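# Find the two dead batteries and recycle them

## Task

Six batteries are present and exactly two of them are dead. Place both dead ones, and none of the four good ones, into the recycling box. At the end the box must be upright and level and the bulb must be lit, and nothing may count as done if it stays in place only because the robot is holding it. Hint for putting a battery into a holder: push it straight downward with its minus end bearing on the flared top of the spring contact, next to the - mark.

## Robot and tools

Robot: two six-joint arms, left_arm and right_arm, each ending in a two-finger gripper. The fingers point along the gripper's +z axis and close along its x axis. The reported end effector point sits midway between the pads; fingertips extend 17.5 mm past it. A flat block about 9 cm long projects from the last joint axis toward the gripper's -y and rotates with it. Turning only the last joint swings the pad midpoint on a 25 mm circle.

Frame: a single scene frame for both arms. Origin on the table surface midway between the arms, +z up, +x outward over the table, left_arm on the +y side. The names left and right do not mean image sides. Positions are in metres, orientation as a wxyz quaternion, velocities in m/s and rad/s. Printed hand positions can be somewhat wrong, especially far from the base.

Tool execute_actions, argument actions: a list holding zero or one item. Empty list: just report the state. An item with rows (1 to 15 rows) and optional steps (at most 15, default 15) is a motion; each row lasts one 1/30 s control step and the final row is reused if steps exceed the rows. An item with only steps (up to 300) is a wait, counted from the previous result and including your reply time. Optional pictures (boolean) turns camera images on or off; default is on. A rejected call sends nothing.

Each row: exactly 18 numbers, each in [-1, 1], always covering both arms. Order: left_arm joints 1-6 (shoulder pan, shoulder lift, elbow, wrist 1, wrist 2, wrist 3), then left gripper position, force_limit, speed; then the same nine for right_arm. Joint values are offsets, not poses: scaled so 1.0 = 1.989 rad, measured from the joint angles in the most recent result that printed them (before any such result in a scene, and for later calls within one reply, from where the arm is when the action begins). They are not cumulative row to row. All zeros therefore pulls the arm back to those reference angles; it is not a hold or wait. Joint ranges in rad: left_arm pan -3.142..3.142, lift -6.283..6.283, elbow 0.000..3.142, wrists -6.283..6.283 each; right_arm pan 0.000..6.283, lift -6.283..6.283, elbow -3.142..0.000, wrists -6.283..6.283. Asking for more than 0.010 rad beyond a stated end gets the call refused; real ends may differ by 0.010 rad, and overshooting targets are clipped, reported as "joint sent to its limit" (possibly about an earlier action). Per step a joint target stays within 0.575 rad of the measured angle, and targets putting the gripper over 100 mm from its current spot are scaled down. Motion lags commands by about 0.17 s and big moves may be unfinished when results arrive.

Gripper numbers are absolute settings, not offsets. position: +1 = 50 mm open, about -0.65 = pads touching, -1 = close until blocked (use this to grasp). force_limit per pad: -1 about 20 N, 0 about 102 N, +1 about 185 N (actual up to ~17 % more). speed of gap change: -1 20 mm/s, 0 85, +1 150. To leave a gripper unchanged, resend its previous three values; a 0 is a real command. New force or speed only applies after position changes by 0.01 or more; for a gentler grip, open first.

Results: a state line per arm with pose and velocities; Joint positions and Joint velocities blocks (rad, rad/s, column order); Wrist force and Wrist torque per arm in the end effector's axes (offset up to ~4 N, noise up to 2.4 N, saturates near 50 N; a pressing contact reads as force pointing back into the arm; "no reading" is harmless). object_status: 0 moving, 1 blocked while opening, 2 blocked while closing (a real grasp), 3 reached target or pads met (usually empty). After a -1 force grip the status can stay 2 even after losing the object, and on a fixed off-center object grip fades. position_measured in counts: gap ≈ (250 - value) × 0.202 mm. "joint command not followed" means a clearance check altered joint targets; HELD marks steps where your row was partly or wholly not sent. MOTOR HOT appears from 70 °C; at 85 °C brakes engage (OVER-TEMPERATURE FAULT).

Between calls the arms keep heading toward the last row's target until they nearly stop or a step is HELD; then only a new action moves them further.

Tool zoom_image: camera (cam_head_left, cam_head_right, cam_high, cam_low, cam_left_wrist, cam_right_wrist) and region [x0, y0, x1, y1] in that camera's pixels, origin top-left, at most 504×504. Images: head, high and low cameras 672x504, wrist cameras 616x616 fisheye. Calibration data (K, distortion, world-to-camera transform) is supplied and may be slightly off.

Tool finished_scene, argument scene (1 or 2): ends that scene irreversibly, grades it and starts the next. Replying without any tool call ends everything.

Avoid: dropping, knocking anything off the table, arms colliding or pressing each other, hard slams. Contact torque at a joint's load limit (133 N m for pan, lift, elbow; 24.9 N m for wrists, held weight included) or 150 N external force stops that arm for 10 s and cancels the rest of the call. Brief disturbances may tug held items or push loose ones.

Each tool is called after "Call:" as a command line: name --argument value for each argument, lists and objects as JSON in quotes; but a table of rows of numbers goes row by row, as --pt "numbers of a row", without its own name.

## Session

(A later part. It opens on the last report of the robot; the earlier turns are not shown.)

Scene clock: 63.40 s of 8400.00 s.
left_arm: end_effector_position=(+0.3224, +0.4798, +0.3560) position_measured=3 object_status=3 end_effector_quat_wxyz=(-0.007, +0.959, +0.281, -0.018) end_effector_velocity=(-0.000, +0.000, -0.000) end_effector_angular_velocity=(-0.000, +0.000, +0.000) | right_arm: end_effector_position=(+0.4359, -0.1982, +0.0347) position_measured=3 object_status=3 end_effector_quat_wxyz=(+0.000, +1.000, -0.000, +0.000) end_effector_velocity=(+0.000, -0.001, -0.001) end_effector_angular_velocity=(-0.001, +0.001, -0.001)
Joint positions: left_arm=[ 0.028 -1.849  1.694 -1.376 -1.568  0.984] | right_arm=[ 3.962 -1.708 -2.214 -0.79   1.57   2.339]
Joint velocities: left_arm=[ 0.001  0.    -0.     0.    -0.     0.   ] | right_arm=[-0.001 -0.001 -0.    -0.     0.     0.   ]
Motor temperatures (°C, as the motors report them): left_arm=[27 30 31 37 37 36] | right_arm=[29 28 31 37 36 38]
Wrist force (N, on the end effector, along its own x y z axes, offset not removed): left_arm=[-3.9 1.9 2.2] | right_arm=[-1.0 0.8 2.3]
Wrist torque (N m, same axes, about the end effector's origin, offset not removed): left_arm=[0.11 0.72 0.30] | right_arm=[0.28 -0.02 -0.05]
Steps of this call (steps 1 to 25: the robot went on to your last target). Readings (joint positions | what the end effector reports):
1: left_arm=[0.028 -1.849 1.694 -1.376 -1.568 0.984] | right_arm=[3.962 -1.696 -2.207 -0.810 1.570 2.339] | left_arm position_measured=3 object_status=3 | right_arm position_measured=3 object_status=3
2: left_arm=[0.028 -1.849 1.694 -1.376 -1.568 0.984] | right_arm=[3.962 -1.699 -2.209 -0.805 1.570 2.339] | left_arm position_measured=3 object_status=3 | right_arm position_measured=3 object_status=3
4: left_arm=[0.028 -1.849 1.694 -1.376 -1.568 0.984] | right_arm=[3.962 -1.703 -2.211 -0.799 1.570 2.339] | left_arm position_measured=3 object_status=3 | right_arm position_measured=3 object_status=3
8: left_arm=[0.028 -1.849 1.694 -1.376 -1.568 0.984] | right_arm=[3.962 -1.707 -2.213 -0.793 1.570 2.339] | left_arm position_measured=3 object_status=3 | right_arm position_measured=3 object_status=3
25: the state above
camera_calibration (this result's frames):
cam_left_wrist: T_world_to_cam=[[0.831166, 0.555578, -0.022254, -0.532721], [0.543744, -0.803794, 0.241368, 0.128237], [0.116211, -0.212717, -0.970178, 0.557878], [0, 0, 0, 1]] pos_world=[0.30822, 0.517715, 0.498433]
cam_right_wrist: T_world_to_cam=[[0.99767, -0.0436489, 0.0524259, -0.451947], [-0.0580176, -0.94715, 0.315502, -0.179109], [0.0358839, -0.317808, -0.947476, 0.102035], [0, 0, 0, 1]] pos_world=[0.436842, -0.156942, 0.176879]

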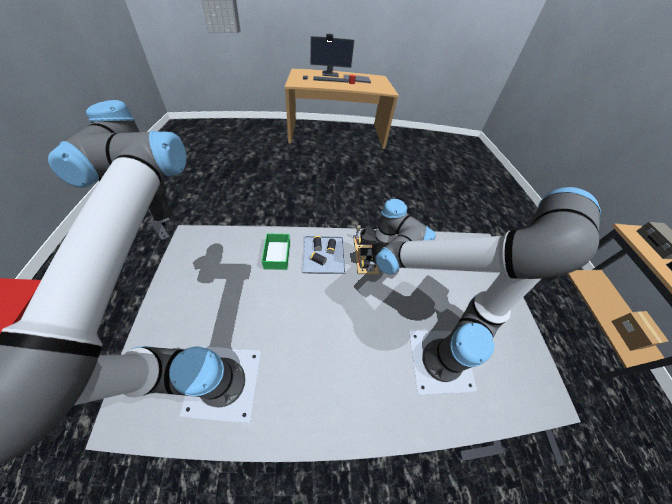

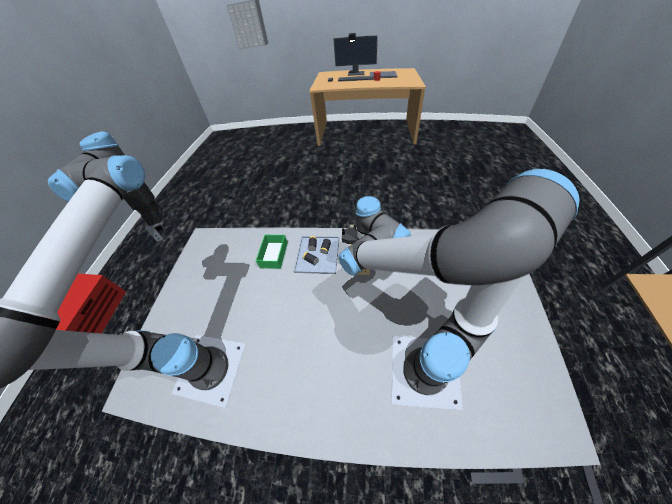

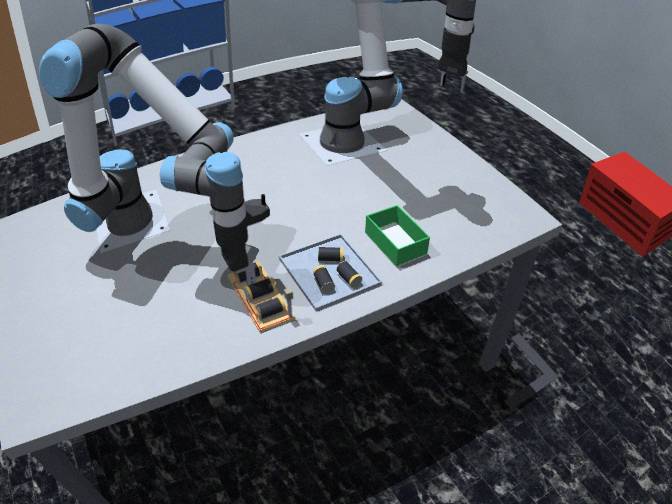

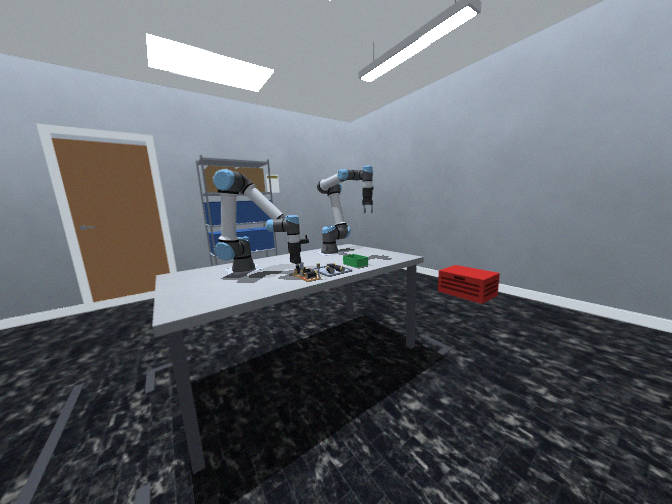

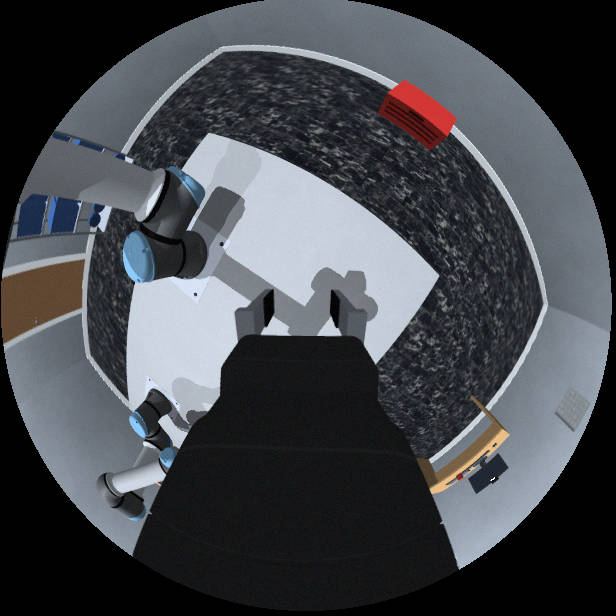

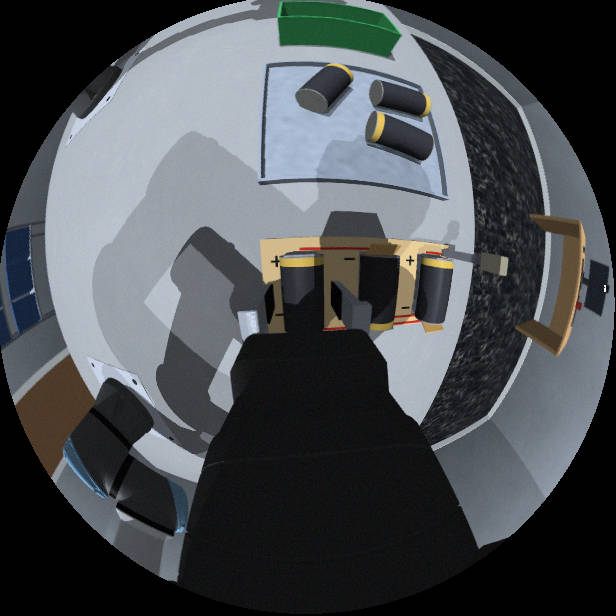

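Centered. Reference: + end at image y≈255. Grip.

Call:
execute_actions --actions '[{"rows": [[0,0,0,0,0,0,1,0,0, 0,0,0,0,0,0,-1,-0.5,-0.3]],"steps":15}]' --pictures false

Call:
execute_actions --actions '[{"rows": [[0,0,0,0,0,0,1,0,0, 0,0,0,0,0,0,-1,-0.5,-0.3],[0,0,0,0,0,0,1,0,0, 0,0,0,0,0,0,-1,-0.5,-0.3],[0,0,0,0,0,0,1,0,0, 0,0,0,0,0,0,-1,-0.5,-0.3],[0,0,0,0,0,0,1,0,0, 0,0.008,0.005,-0.013,0,0,-1,-0.5,-0.3],[0,0,0,0,0,0,1,0,0, 0,0.008,0.005,-0.013,0,0,-1,-0.5,-0.3],[0,0,0,0,0,0,1,0,0, 0,0.016,0.01,-0.026,0,0,-1,-0.5,-0.3],[0,0,0,0,0,0,1,0,0, 0,0.016,0.01,-0.026,0,0,-1,-0.5,-0.3],[0,0,0,0,0,0,1,0,0, 0,0.024,0.015,-0.039,0,0,-1,-0.5,-0.3],[0,0,0,0,0,0,1,0,0, 0,0.024,0.015,-0.039,0,0,-1,-0.5,-0.3],[0,0,0,0,0,0,1,0,0, 0,0.032,0.0205,-0.0525,0,0,-1,-0.5,-0.3],[0,0,0,0,0,0,1,0,0, 0,0.032,0.0205,-0.0525,0,0,-1,-0.5,-0.3],[0,0,0,0,0,0,1,0,0, 0,0.046,0.031,-0.077,0,0,-1,-0.5,-0.3],[0,0,0,0,0,0,1,0,0, 0,0.046,0.031,-0.077,0,0,-1,-0.5,-0.3],[0,0,0,0,0,0,1,0,0, 0,0.059,0.042,-0.101,0,0,-1,-0.5,-0.3]],"steps":15}]' --pictures false

Call:
execute_actions --actions '[{"steps":25}]'

Scene clock: 72.00 s of 8400.00 s.
left_arm: end_effector_position=(+0.3224, +0.4798, +0.3560) position_measured=3 object_status=3 end_effector_quat_wxyz=(-0.007, +0.959, +0.281, -0.018) end_effector_velocity=(-0.000, +0.000, -0.000) end_effector_angular_velocity=(+0.000, +0.001, +0.003) | right_arm: end_effector_position=(+0.4359, -0.1982, +0.0347) position_measured=90 object_status=2 end_effector_quat_wxyz=(+0.000, +1.000, -0.000, -0.000) end_effector_velocity=(+0.000, +0.000, +0.000) end_effector_angular_velocity=(+0.001, -0.001, -0.000)
Joint positions: left_arm=[ 0.028 -1.849  1.694 -1.376 -1.568  0.984] | right_arm=[ 3.962 -1.708 -2.214 -0.79   1.57   2.339]
Joint velocities: left_arm=[ 0.     0.001  0.     0.     0.    -0.003] | right_arm=[-0.    -0.     0.     0.001  0.     0.   ]
Motor temperatures (°C, as the motors report them): left_arm=[27 30 31 37 37 36] | right_arm=[29 28 31 37 36 38]
Wrist force (N, on the end effector, along its own x y z axes, offset not removed): left_arm=[-2.2 0.1 -1.3] | right_arm=[1.1 -0.5 1.2]
Wrist torque (N m, same axes, about the end effector's origin, offset not removed): left_arm=[-0.44 0.49 0.01] | right_arm=[0.03 -0.26 -0.20]
Steps of this call (steps 1 to 15: the robot went on to your last target; steps 16 to 90: nothing new was sent; then 5.10 s passed at rest; steps 91 to 105: all 15 steps of this action). Readings (joint positions | what the end effector reports):
91: left_arm=[0.028 -1.849 1.694 -1.376 -1.568 0.984] | right_arm=[3.962 -1.708 -2.214 -0.790 1.570 2.339] | left_arm position_measured=3 object_status=3 | right_arm position_measured=7 object_status=0
92: left_arm=[0.028 -1.849 1.694 -1.376 -1.568 0.984] | right_arm=[3.962 -1.708 -2.214 -0.790 1.570 2.339] | left_arm position_measured=3 object_status=3 | right_arm position_measured=18 object_status=0
94: left_arm=[0.028 -1.849 1.694 -1.376 -1.568 0.984] | right_arm=[3.962 -1.708 -2.214 -0.790 1.570 2.339] | left_arm position_measured=3 object_status=3 | right_arm position_measured=40 object_status=0
98: left_arm=[0.028 -1.849 1.694 -1.376 -1.568 0.984] | right_arm=[3.962 -1.708 -2.214 -0.790 1.570 2.339] | left_arm position_measured=3 object_status=3 | right_arm position_measured=83 object_status=0
105: the state above

Scene clock: 72.50 s of 8400.00 s.
left_arm: end_effector_position=(+0.3224, +0.4798, +0.3560) position_measured=3 object_status=3 end_effector_quat_wxyz=(-0.007, +0.959, +0.281, -0.018) end_effector_velocity=(-0.000, -0.000, -0.001) end_effector_angular_velocity=(+0.000, +0.001, +0.004) | right_arm: end_effector_position=(+0.4369, -0.1973, +0.0724) position_measured=90 object_status=2 end_effector_quat_wxyz=(-0.000, +1.000, -0.000, +0.001) end_effector_velocity=(+0.007, +0.006, +0.199) end_effector_angular_velocity=(+0.021, -0.021, -0.001)
Joint positions: left_arm=[ 0.028 -1.849  1.694 -1.376 -1.568  0.984] | right_arm=[ 3.962 -1.638 -2.167 -0.905  1.57   2.339]
Joint velocities: left_arm=[-0.     0.     0.001  0.     0.    -0.004] | right_arm=[-0.001  0.341  0.261 -0.573 -0.     0.   ]
Motor temperatures (°C, as the motors report them): left_arm=[27 30 31 37 37 36] | right_arm=[29 28 31 37 36 38]
Wrist force (N, on the end effector, along its own x y z axes, offset not removed): left_arm=[-2.2 -2.2 0.5] | right_arm=[-1.7 1.2 6.7]
Wrist torque (N m, same axes, about the end effector's origin, offset not removed): left_arm=[-0.77 0.63 0.27] | right_arm=[0.33 0.10 -0.05]
Steps of this call (steps 1 to 15: all 15 steps of this action). Readings (joint positions | what the end effector reports):
1: left_arm=[0.028 -1.849 1.694 -1.376 -1.568 0.984] | right_arm=[3.962 -1.708 -2.214 -0.790 1.570 2.339] | left_arm position_measured=3 object_status=3 | right_arm position_measured=90 object_status=2
2: left_arm=[0.028 -1.849 1.694 -1.376 -1.568 0.984] | right_arm=[3.962 -1.708 -2.214 -0.790 1.570 2.339] | left_arm position_measured=3 object_status=3 | right_arm position_measured=90 object_status=2
4: left_arm=[0.028 -1.849 1.694 -1.376 -1.568 0.984] | right_arm=[3.962 -1.708 -2.214 -0.790 1.570 2.339] | left_arm position_measured=3 object_status=3 | right_arm position_measured=90 object_status=2
8: left_arm=[0.028 -1.849 1.694 -1.376 -1.568 0.984] | right_arm=[3.962 -1.694 -2.205 -0.814 1.570 2.339] | left_arm position_measured=3 object_status=3 | right_arm position_measured=90 object_status=2
15: the state above

Scene clock: 73.33 s of 8400.00 s.
left_arm: end_effector_position=(+0.3224, +0.4798, +0.3560) position_measured=3 object_status=3 end_effector_quat_wxyz=(-0.007, +0.959, +0.281, -0.018) end_effector_velocity=(+0.000, +0.000, -0.000) end_effector_angular_velocity=(+0.000, +0.000, +0.001) | right_arm: end_effector_position=(+0.4358, -0.1983, +0.0998) position_measured=90 object_status=2 end_effector_quat_wxyz=(+0.000, +1.000, -0.000, -0.000) end_effector_velocity=(+0.000, +0.000, +0.001) end_effector_angular_velocity=(+0.001, -0.001, +0.000)
Joint positions: left_arm=[ 0.028 -1.849  1.694 -1.376 -1.568  0.984] | right_arm=[ 3.962 -1.591 -2.131 -0.991  1.57   2.339]
Joint velocities: left_arm=[ 0.     0.    -0.    -0.     0.    -0.001] | right_arm=[ 0.     0.002  0.    -0.    -0.     0.   ]
Motor temperatures (°C, as the motors report them): left_arm=[27 30 31 37 37 36] | right_arm=[29 28 31 37 36 38]
Wrist force (N, on the end effector, along its own x y z axes, offset not removed): left_arm=[0.8 0.8 -1.4] | right_arm=[-1.0 -0.4 2.7]
Wrist torque (N m, same axes, about the end effector's origin, offset not removed): left_arm=[-0.09 -0.09 0.11] | right_arm=[-0.06 0.03 -0.04]
Steps of this call (steps 1 to 25: the robot went on to your last target). Readings (joint positions | what the end effector reports):
1: left_arm=[0.028 -1.849 1.694 -1.376 -1.568 0.984] | right_arm=[3.962 -1.628 -2.159 -0.924 1.570 2.339] | left_arm position_measured=3 object_status=3 | right_arm position_measured=90 object_status=2
2: left_arm=[0.028 -1.849 1.694 -1.376 -1.568 0.984] | right_arm=[3.962 -1.619 -2.152 -0.940 1.570 2.339] | left_arm position_measured=3 object_status=3 | right_arm position_measured=90 object_status=2
4: left_arm=[0.028 -1.849 1.694 -1.376 -1.568 0.984] | right_arm=[3.962 -1.607 -2.143 -0.962 1.570 2.339] | left_arm position_measured=3 object_status=3 | right_arm position_measured=90 object_status=2
8: left_arm=[0.028 -1.849 1.694 -1.376 -1.568 0.984] | right_arm=[3.962 -1.596 -2.134 -0.982 1.570 2.339] | left_arm position_measured=3 object_status=3 | right_arm position_measured=90 object_status=2
25: the state above
camera_calibration (this result's frames):
cam_left_wrist: T_world_to_cam=[[0.831166, 0.555578, -0.022254, -0.532721], [0.543744, -0.803794, 0.241368, 0.128237], [0.116211, -0.212717, -0.970179, 0.557877], [0, 0, 0, 1]] pos_world=[0.30822, 0.517715, 0.498433]
cam_right_wrist: T_world_to_cam=[[0.997671, -0.0436531, 0.0524085, -0.455218], [-0.0580155, -0.947155, 0.315486, -0.199759], [0.0358671, -0.317791, -0.947482, 0.163619], [0, 0, 0, 1]] pos_world=[0.4367, -0.157077, 0.241905]

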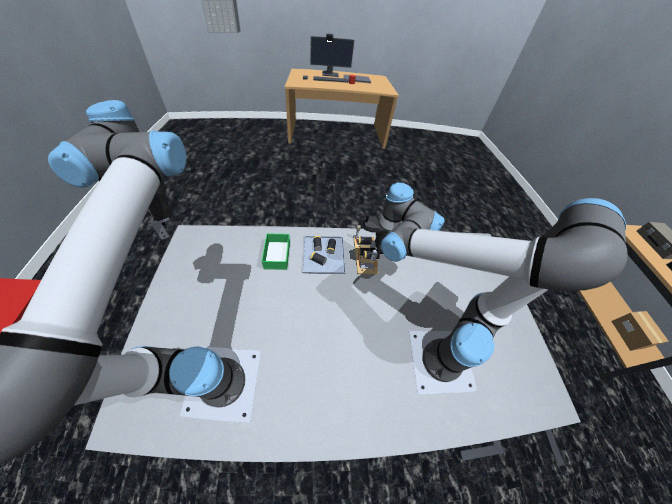

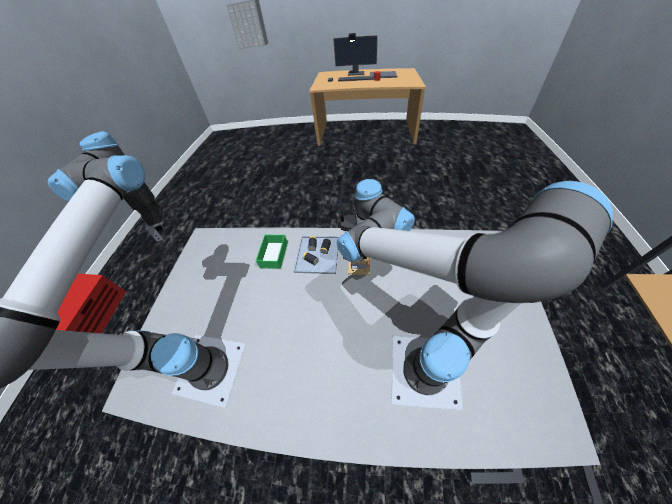

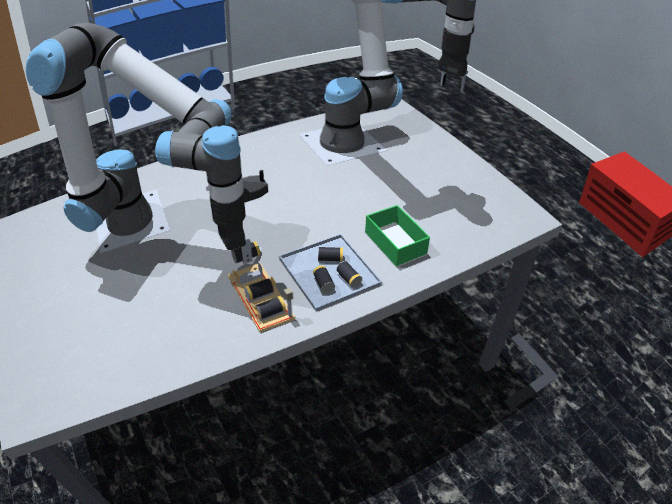

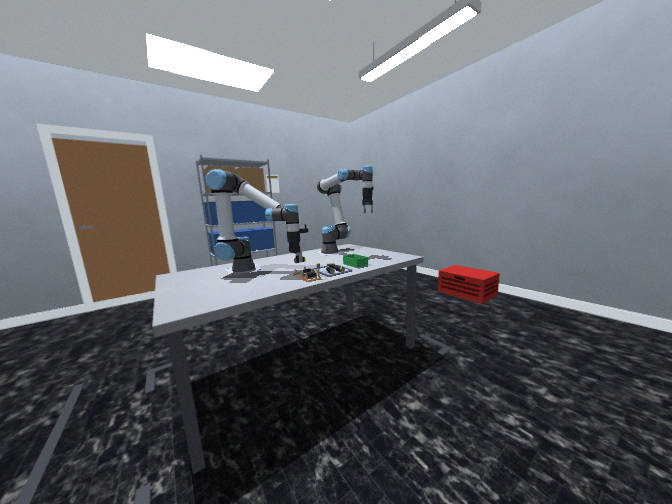

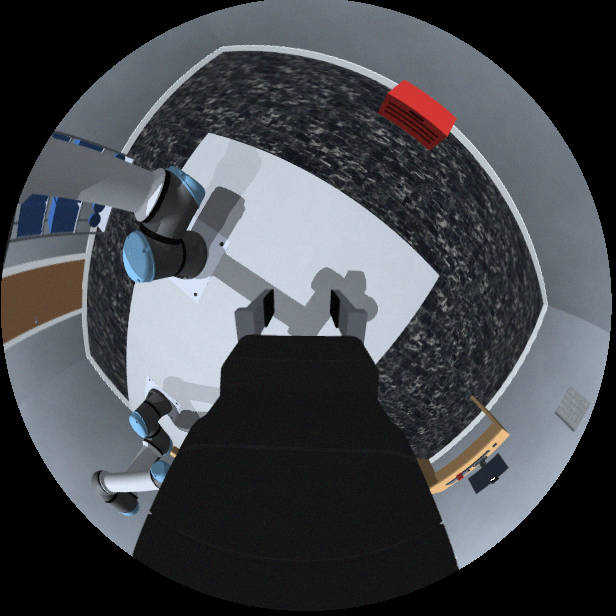

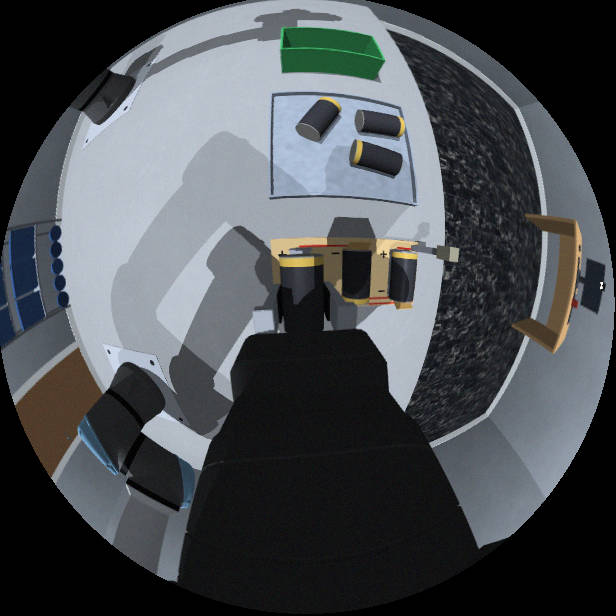

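Call:
execute_actions --actions '[{"rows": [[0,0,0,0,0,0,1,0,0, 0.0822,-0.1057,0.1077,-0.0017,0,0.0823,-1,-0.5,-0.3]],"steps":15}]' --pictures false

Call:
execute_actions --actions '[{"steps":25}]' --pictures false

Call:
execute_actions --actions '[{"rows": [[0,0,0,0,0,0,1,0,0, 0,-0.015,-0.011,0.026,0,0,-1,-0.5,-0.3],[0,0,0,0,0,0,1,0,0, 0,-0.015,-0.011,0.026,0,0,-1,-0.5,-0.3],[0,0,0,0,0,0,1,0,0, 0,-0.015,-0.011,0.026,0,0,-1,-0.5,-0.3],[0,0,0,0,0,0,1,0,0, 0,-0.015,-0.011,0.026,0,0,-1,-0.5,-0.3],[0,0,0,0,0,0,1,0,0, 0,-0.03,-0.022,0.052,0,0,-1,-0.5,-0.3],[0,0,0,0,0,0,1,0,0, 0,-0.03,-0.022,0.052,0,0,-1,-0.5,-0.3],[0,0,0,0,0,0,1,0,0, 0,-0.03,-0.022,0.052,0,0,-1,-0.5,-0.3],[0,0,0,0,0,0,1,0,0, 0,-0.03,-0.022,0.052,0,0,-1,-0.5,-0.3],[0,0,0,0,0,0,1,0,0, 0,-0.0457,-0.0327,0.0784,0,0,-1,-0.5,-0.3]],"steps":15}]' --pictures false

Call:
execute_actions --actions '[{"steps":25}]'

Scene clock: 84.37 s of 8400.00 s.
left_arm: end_effector_position=(+0.3224, +0.4798, +0.3560) position_measured=3 object_status=3 end_effector_quat_wxyz=(-0.007, +0.959, +0.281, -0.018) end_effector_velocity=(+0.000, -0.000, +0.000) end_effector_angular_velocity=(-0.000, -0.000, -0.001) | right_arm: end_effector_position=(+0.4502, -0.0683, +0.0907) position_measured=90 object_status=2 end_effector_quat_wxyz=(+0.000, +1.000, -0.000, +0.000) end_effector_velocity=(-0.000, +0.044, -0.006) end_effector_angular_velocity=(-0.001, +0.000, +0.001)
Joint positions: left_arm=[ 0.028 -1.849  1.694 -1.376 -1.568  0.984] | right_arm=[ 4.119 -1.793 -1.925 -0.994  1.57   2.497]
Joint velocities: left_arm=[-0.001  0.    -0.    -0.     0.     0.001] | right_arm=[ 0.051 -0.068  0.069 -0.002  0.     0.05 ]
Motor temperatures (°C, as the motors report them): left_arm=[27 30 31 37 37 36] | right_arm=[29 28 31 37 36 38]
Wrist force (N, on the end effector, along its own x y z axes, offset not removed): left_arm=[-1.4 -2.4 1.8] | right_arm=[-0.3 0.3 3.8]
Wrist torque (N m, same axes, about the end effector's origin, offset not removed): left_arm=[-0.50 0.43 0.19] | right_arm=[0.22 -0.10 -0.17]
Steps of this call (steps 1 to 15: the robot went on to your last target; steps 16 to 90: nothing new was sent; then 7.53 s passed at rest; steps 91 to 105: all 15 steps of this action). Readings (joint positions | what the end effector reports):
91: left_arm=[0.028 -1.849 1.694 -1.376 -1.568 0.984] | right_arm=[3.962 -1.591 -2.130 -0.991 1.570 2.339] | left_arm position_measured=3 object_status=3 | right_arm position_measured=90 object_status=2
92: left_arm=[0.028 -1.849 1.694 -1.376 -1.568 0.984] | right_arm=[3.968 -1.597 -2.125 -0.992 1.570 2.345] | left_arm position_measured=3 object_status=3 | right_arm position_measured=90 object_status=2
94: left_arm=[0.028 -1.849 1.694 -1.376 -1.568 0.984] | right_arm=[4.008 -1.645 -2.077 -0.992 1.570 2.385] | left_arm position_measured=3 object_status=3 | right_arm position_measured=90 object_status=2
98: left_arm=[0.028 -1.849 1.694 -1.376 -1.568 0.984] | right_arm=[4.081 -1.743 -1.976 -0.993 1.570 2.459] | left_arm position_measured=3 object_status=3 | right_arm position_measured=90 object_status=2
105: the state above

Scene clock: 85.20 s of 8400.00 s.
left_arm: end_effector_position=(+0.3224, +0.4798, +0.3560) position_measured=3 object_status=3 end_effector_quat_wxyz=(-0.007, +0.959, +0.281, -0.018) end_effector_velocity=(+0.000, +0.000, +0.000) end_effector_angular_velocity=(+0.000, -0.000, +0.002) | right_arm: end_effector_position=(+0.4501, -0.0631, +0.0900) position_measured=90 object_status=2 end_effector_quat_wxyz=(+0.000, +1.000, -0.000, +0.000) end_effector_velocity=(-0.000, +0.001, +0.000) end_effector_angular_velocity=(+0.001, -0.001, +0.001)
Joint positions: left_arm=[ 0.028 -1.849  1.694 -1.376 -1.568  0.984] | right_arm=[ 4.125 -1.801 -1.916 -0.994  1.57   2.503]
Joint velocities: left_arm=[ 0.     0.    -0.     0.    -0.    -0.001] | right_arm=[ 0.001 -0.     0.     0.001  0.    -0.   ]
Motor temperatures (°C, as the motors report them): left_arm=[27 30 31 37 37 36] | right_arm=[29 28 31 37 36 38]
Wrist force (N, on the end effector, along its own x y z axes, offset not removed): left_arm=[-3.5 1.5 -1.2] | right_arm=[-0.3 1.2 2.7]
Wrist torque (N m, same axes, about the end effector's origin, offset not removed): left_arm=[-0.04 0.82 0.20] | right_arm=[0.32 -0.08 -0.16]
Steps of this call (steps 1 to 15: the robot went on to your last target; steps 16 to 25: nothing new was sent). Readings (joint positions | what the end effector reports):
1: left_arm=[0.028 -1.849 1.694 -1.376 -1.568 0.984] | right_arm=[4.121 -1.795 -1.923 -0.994 1.570 2.498] | left_arm position_measured=3 object_status=3 | right_arm position_measured=90 object_status=2
2: left_arm=[0.028 -1.849 1.694 -1.376 -1.568 0.984] | right_arm=[4.122 -1.797 -1.921 -0.994 1.570 2.499] | left_arm position_measured=3 object_status=3 | right_arm position_measured=90 object_status=2
4: left_arm=[0.028 -1.849 1.694 -1.376 -1.568 0.984] | right_arm=[4.123 -1.799 -1.919 -0.994 1.570 2.501] | left_arm position_measured=3 object_status=3 | right_arm position_measured=90 object_status=2
8: left_arm=[0.028 -1.849 1.694 -1.376 -1.568 0.984] | right_arm=[4.124 -1.801 -1.917 -0.994 1.570 2.502] | left_arm position_measured=3 object_status=3 | right_arm position_measured=90 object_status=2
25: the state above
All arms were judged still, so your last target was given up. Only a new action makes them travel on or press farther. Fingers that are still opening or closing keep moving.

Scene clock: 85.70 s of 8400.00 s.
left_arm: end_effector_position=(+0.3224, +0.4798, +0.3560) position_measured=3 object_status=3 end_effector_quat_wxyz=(-0.007, +0.959, +0.281, -0.018) end_effector_velocity=(+0.000, -0.000, -0.000) end_effector_angular_velocity=(-0.000, +0.000, -0.001) | right_arm: end_effector_position=(+0.4502, -0.0630, +0.0371) position_measured=90 object_status=2 end_effector_quat_wxyz=(+0.000, +1.000, -0.000, +0.000) end_effector_velocity=(-0.001, -0.002, -0.053) end_effector_angular_velocity=(+0.002, -0.002, -0.001)
Joint positions: left_arm=[ 0.028 -1.849  1.694 -1.376 -1.568  0.984] | right_arm=[ 4.125 -1.882 -1.975 -0.856  1.57   2.503]
Joint velocities: left_arm=[-0.  0.  0. -0.  0.  0.] | right_arm=[-0.001 -0.085 -0.058  0.146  0.     0.   ]
Motor temperatures (°C, as the motors report them): left_arm=[27 30 31 37 37 36] | right_arm=[29 28 31 37 36 38]
Wrist force (N, on the end effector, along its own x y z axes, offset not removed): left_arm=[0.7 -2.2 1.6] | right_arm=[-0.2 0.8 3.4]
Wrist torque (N m, same axes, about the end effector's origin, offset not removed): left_arm=[-0.53 0.05 0.13] | right_arm=[0.24 -0.13 -0.22]
Steps of this call (steps 1 to 15: all 15 steps of this action). Readings (joint positions | what the end effector reports):
1: left_arm=[0.028 -1.849 1.694 -1.376 -1.568 0.984] | right_arm=[4.125 -1.802 -1.917 -0.994 1.570 2.503] | left_arm position_measured=3 object_status=3 | right_arm position_measured=90 object_status=2
2: left_arm=[0.028 -1.849 1.694 -1.376 -1.568 0.984] | right_arm=[4.125 -1.805 -1.919 -0.989 1.570 2.503] | left_arm position_measured=3 object_status=3 | right_arm position_measured=90 object_status=2
4: left_arm=[0.028 -1.849 1.694 -1.376 -1.568 0.984] | right_arm=[4.125 -1.815 -1.926 -0.971 1.570 2.503] | left_arm position_measured=3 object_status=3 | right_arm position_measured=90 object_status=2
8: left_arm=[0.028 -1.849 1.694 -1.376 -1.568 0.984] | right_arm=[4.125 -1.840 -1.945 -0.928 1.570 2.503] | left_arm position_measured=3 object_status=3 | right_arm position_measured=90 object_status=2
15: the state above

Scene clock: 86.53 s of 8400.00 s.
left_arm: end_effector_position=(+0.3224, +0.4798, +0.3560) position_measured=3 object_status=3 end_effector_quat_wxyz=(-0.007, +0.959, +0.281, -0.018) end_effector_velocity=(-0.000, +0.000, +0.000) end_effector_angular_velocity=(-0.000, -0.000, +0.000) | right_arm: end_effector_position=(+0.4501, -0.0631, +0.0310) position_measured=90 object_status=2 end_effector_quat_wxyz=(+0.000, +1.000, -0.000, +0.000) end_effector_velocity=(-0.000, +0.001, +0.000) end_effector_angular_velocity=(+0.001, -0.001, +0.002)
Joint positions: left_arm=[ 0.028 -1.849  1.694 -1.376 -1.568  0.984] | right_arm=[ 4.125 -1.892 -1.981 -0.838  1.57   2.503]
Joint velocities: left_arm=[ 0.001 -0.001  0.     0.     0.     0.   ] | right_arm=[ 0.001  0.001 -0.     0.001 -0.    -0.   ]
Motor temperatures (°C, as the motors report them): left_arm=[27 30 31 37 37 36] | right_arm=[29 28 31 37 36 38]
Wrist force (N, on the end effector, along its own x y z axes, offset not removed): left_arm=[-1.9 -0.2 1.9] | right_arm=[-0.8 -1.0 3.4]
Wrist torque (N m, same axes, about the end effector's origin, offset not removed): left_arm=[-0.22 0.51 0.21] | right_arm=[-0.07 -0.11 -0.15]
Steps of this call (steps 1 to 25: the robot went on to your last target). Readings (joint positions | what the end effector reports):
1: left_arm=[0.028 -1.849 1.694 -1.376 -1.568 0.984] | right_arm=[4.125 -1.885 -1.976 -0.851 1.570 2.503] | left_arm position_measured=3 object_status=3 | right_arm position_measured=90 object_status=2
2: left_arm=[0.028 -1.849 1.694 -1.376 -1.568 0.984] | right_arm=[4.125 -1.887 -1.978 -0.848 1.570 2.503] | left_arm position_measured=3 object_status=3 | right_arm position_measured=90 object_status=2
4: left_arm=[0.028 -1.849 1.694 -1.376 -1.568 0.984] | right_arm=[4.125 -1.889 -1.979 -0.844 1.570 2.503] | left_arm position_measured=3 object_status=3 | right_arm position_measured=90 object_status=2
8: left_arm=[0.028 -1.849 1.694 -1.376 -1.568 0.984] | right_arm=[4.125 -1.891 -1.981 -0.840 1.570 2.503] | left_arm position_measured=3 object_status=3 | right_arm position_measured=90 object_status=2
25: the state above
camera_calibration (this result's frames):
cam_left_wrist: T_world_to_cam=[[0.831166, 0.555578, -0.022254, -0.532721], [0.543744, -0.803793, 0.241368, 0.128237], [0.116211, -0.212717, -0.970178, 0.557878], [0, 0, 0, 1]] pos_world=[0.30822, 0.517715, 0.498433]
cam_right_wrist: T_world_to_cam=[[0.99764, -0.0438723, 0.0528259, -0.460015], [-0.058338, -0.947297, 0.315001, -0.0490469], [0.036222, -0.317339, -0.94762, 0.140774], [0, 0, 0, 1]] pos_world=[0.450969, -0.0219706, 0.173151]

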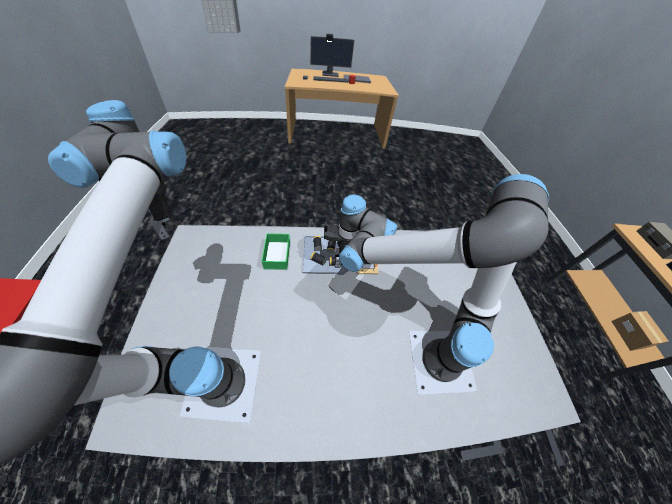

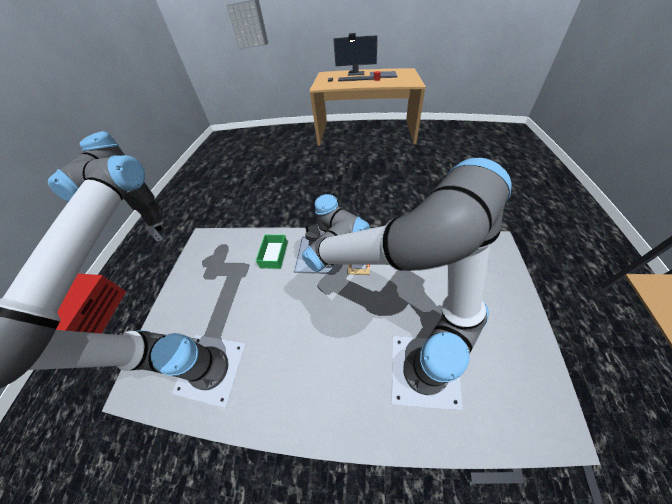

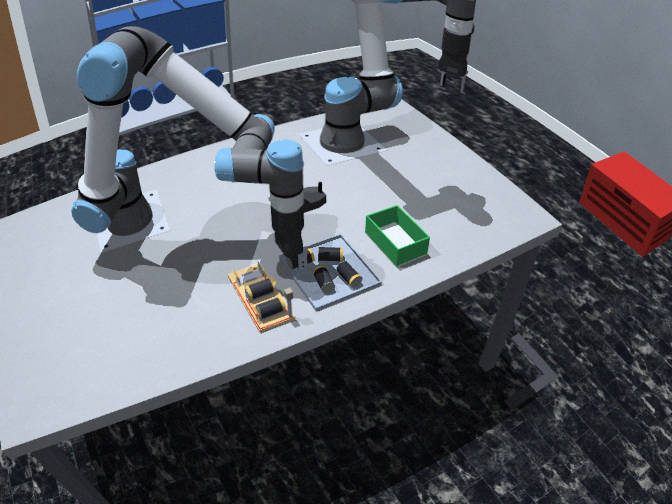

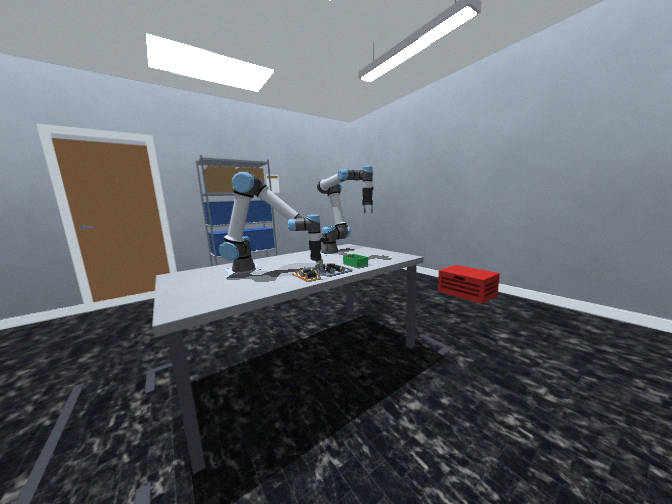

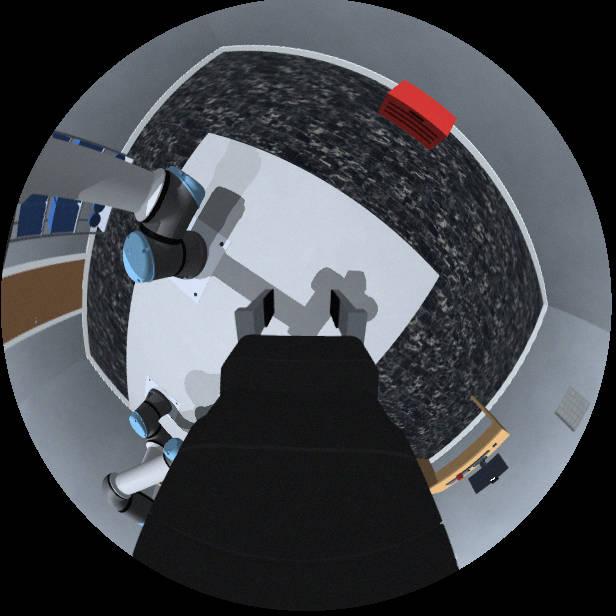

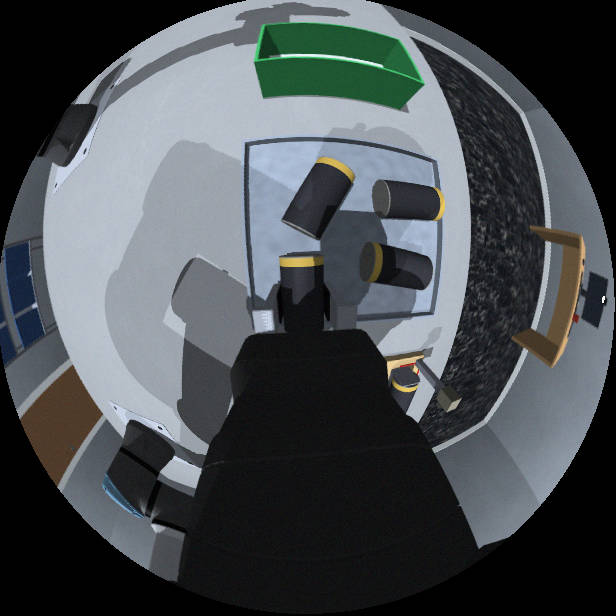

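Call:
execute_actions --actions '[{"rows": [[0,0,0,0,0,0,1,0,0, 0.0034,-0.0072,0.0053,0.0019,0,0.0034,-1,-0.5,-0.3]],"steps":15}]' --pictures false

Call:
execute_actions --actions '[{"rows": [[0,0,0,0,0,0,1,0,0, 0,-0.0016,-0.0011,0.0027,0,0,-1,-0.5,-0.3]],"steps":15}]' --pictures false

Call:
execute_actions --actions '[{"rows": [[0,0,0,0,0,0,1,0,0, 0,-0.0016,-0.0011,0.0027,0,0,-1,-0.5,-0.3]],"steps":15}]' --pictures false

Scene clock: 92.27 s of 8400.00 s.
left_arm: end_effector_position=(+0.3224, +0.4798, +0.3560) position_measured=3 object_status=3 end_effector_quat_wxyz=(-0.007, +0.959, +0.281, -0.018) end_effector_velocity=(+0.000, +0.000, -0.000) end_effector_angular_velocity=(-0.000, +0.000, -0.000) | right_arm: end_effector_position=(+0.4506, -0.0566, +0.0280) position_measured=90 object_status=2 end_effector_quat_wxyz=(+0.000, +1.000, -0.000, +0.000) end_effector_velocity=(-0.000, +0.002, -0.001) end_effector_angular_velocity=(+0.000, -0.001, +0.001)
Joint positions: left_arm=[ 0.028 -1.849  1.694 -1.376 -1.568  0.984] | right_arm=[ 4.132 -1.906 -1.971 -0.835  1.57   2.509]
Joint velocities: left_arm=[ 0.     0.001  0.    -0.    -0.     0.001] | right_arm=[ 0.002 -0.003  0.002  0.002 -0.     0.002]
Motor temperatures (°C, as the motors report them): left_arm=[27 30 31 37 37 36] | right_arm=[29 28 31 37 36 38]
Wrist force (N, on the end effector, along its own x y z axes, offset not removed): left_arm=[-4.2 2.4 0.0] | right_arm=[-0.4 0.2 3.4]
Wrist torque (N m, same axes, about the end effector's origin, offset not removed): left_arm=[0.08 0.95 0.28] | right_arm=[0.08 -0.11 -0.15]
Steps of this call (steps 1 to 15: the robot went on to your last target; steps 16 to 90: nothing new was sent; then 2.23 s passed at rest; steps 91 to 105: all 15 steps of this action). Readings (joint positions | what the end effector reports):
91: left_arm=[0.028 -1.849 1.694 -1.376 -1.568 0.984] | right_arm=[4.125 -1.892 -1.981 -0.838 1.570 2.503] | left_arm position_measured=3 object_status=3 | right_arm position_measured=90 object_status=2
92: left_arm=[0.028 -1.849 1.694 -1.376 -1.568 0.984] | right_arm=[4.126 -1.894 -1.980 -0.838 1.570 2.503] | left_arm position_measured=3 object_status=3 | right_arm position_measured=90 object_status=2
94: left_arm=[0.028 -1.849 1.694 -1.376 -1.568 0.984] | right_arm=[4.128 -1.899 -1.977 -0.837 1.570 2.506] | left_arm position_measured=3 object_status=3 | right_arm position_measured=90 object_status=2
98: left_arm=[0.028 -1.849 1.694 -1.376 -1.568 0.984] | right_arm=[4.131 -1.904 -1.973 -0.835 1.570 2.508] | left_arm position_measured=3 object_status=3 | right_arm position_measured=90 object_status=2
105: the state above

Scene clock: 92.77 s of 8400.00 s.
left_arm: end_effector_position=(+0.3224, +0.4798, +0.3560) position_measured=3 object_status=3 end_effector_quat_wxyz=(-0.007, +0.959, +0.281, -0.018) end_effector_velocity=(+0.000, -0.000, +0.000) end_effector_angular_velocity=(+0.000, -0.000, -0.000) | right_arm: end_effector_position=(+0.4505, -0.0567, +0.0261) position_measured=90 object_status=2 end_effector_quat_wxyz=(-0.000, +1.000, -0.000, +0.000) end_effector_velocity=(+0.000, -0.000, -0.001) end_effector_angular_velocity=(+0.001, -0.000, -0.001)
Joint positions: left_arm=[ 0.028 -1.849  1.694 -1.376 -1.568  0.984] | right_arm=[ 4.132 -1.909 -1.973 -0.829  1.57   2.509]
Joint velocities: left_arm=[-0.001 -0.    -0.     0.     0.    -0.001] | right_arm=[-0.001 -0.001 -0.001  0.003  0.    -0.   ]
Motor temperatures (°C, as the motors report them): left_arm=[27 30 31 37 37 36] | right_arm=[29 28 31 37 36 38]
Wrist force (N, on the end effector, along its own x y z axes, offset not removed): left_arm=[-1.5 0.3 2.6] | right_arm=[-0.6 0.5 -3.4]
Wrist torque (N m, same axes, about the end effector's origin, offset not removed): left_arm=[-0.18 0.45 0.09] | right_arm=[0.07 -0.14 -0.12]
Steps of this call (steps 1 to 15: all 15 steps of this action). Readings (joint positions | what the end effector reports):
1: left_arm=[0.028 -1.849 1.694 -1.376 -1.568 0.984] | right_arm=[4.132 -1.906 -1.971 -0.835 1.570 2.509] | left_arm position_measured=3 object_status=3 | right_arm position_measured=90 object_status=2
2: left_arm=[0.028 -1.849 1.694 -1.376 -1.568 0.984] | right_arm=[4.132 -1.907 -1.971 -0.834 1.570 2.509] | left_arm position_measured=3 object_status=3 | right_arm position_measured=90 object_status=2
4: left_arm=[0.028 -1.849 1.694 -1.376 -1.568 0.984] | right_arm=[4.132 -1.908 -1.972 -0.832 1.570 2.509] | left_arm position_measured=3 object_status=3 | right_arm position_measured=90 object_status=2
8: left_arm=[0.028 -1.849 1.694 -1.376 -1.568 0.984] | right_arm=[4.132 -1.909 -1.973 -0.830 1.570 2.509] | left_arm position_measured=3 object_status=3 | right_arm position_measured=90 object_status=2
15: the state above

Scene clock: 93.27 s of 8400.00 s.
left_arm: end_effector_position=(+0.3224, +0.4798, +0.3560) position_measured=3 object_status=3 end_effector_quat_wxyz=(-0.007, +0.959, +0.281, -0.018) end_effector_velocity=(-0.000, +0.000, +0.000) end_effector_angular_velocity=(+0.000, -0.000, +0.002) | right_arm: end_effector_position=(+0.4505, -0.0567, +0.0242) position_measured=90 object_status=2 end_effector_quat_wxyz=(-0.000, +1.000, -0.000, +0.000) end_effector_velocity=(-0.000, -0.000, -0.002) end_effector_angular_velocity=(-0.001, +0.001, +0.001)
Joint positions: left_arm=[ 0.028 -1.849  1.694 -1.376 -1.568  0.984] | right_arm=[ 4.132 -1.912 -1.975 -0.824  1.57   2.509]
Joint velocities: left_arm=[ 0.    -0.     0.    -0.    -0.    -0.001] | right_arm=[ 0.    -0.003 -0.001  0.003 -0.    -0.   ]
Motor temperatures (°C, as the motors report them): left_arm=[27 30 31 37 37 36] | right_arm=[29 28 31 37 36 38]
Wrist force (N, on the end effector, along its own x y z axes, offset not removed): left_arm=[-1.1 2.0 0.3] | right_arm=[2.0 4.8 -50.0]
Wrist torque (N m, same axes, about the end effector's origin, offset not removed): left_arm=[0.13 0.37 0.16] | right_arm=[0.43 -0.17 -0.01]
Steps of this call (steps 1 to 15: all 15 steps of this action). Readings (joint positions | what the end effector reports):
1: left_arm=[0.028 -1.849 1.694 -1.376 -1.568 0.984] | right_arm=[4.132 -1.909 -1.973 -0.829 1.570 2.509] | left_arm position_measured=3 object_status=3 | right_arm position_measured=90 object_status=2
2: left_arm=[0.028 -1.849 1.694 -1.376 -1.568 0.984] | right_arm=[4.132 -1.910 -1.974 -0.829 1.570 2.509] | left_arm position_measured=3 object_status=3 | right_arm position_measured=90 object_status=2
4: left_arm=[0.028 -1.849 1.694 -1.376 -1.568 0.984] | right_arm=[4.132 -1.911 -1.974 -0.827 1.570 2.509] | left_arm position_measured=3 object_status=3 | right_arm position_measured=90 object_status=2
8: left_arm=[0.028 -1.849 1.694 -1.376 -1.568 0.984] | right_arm=[4.132 -1.912 -1.975 -0.825 1.570 2.509] | left_arm position_measured=3 object_status=3 | right_arm position_measured=90 object_status=2
15: the state above


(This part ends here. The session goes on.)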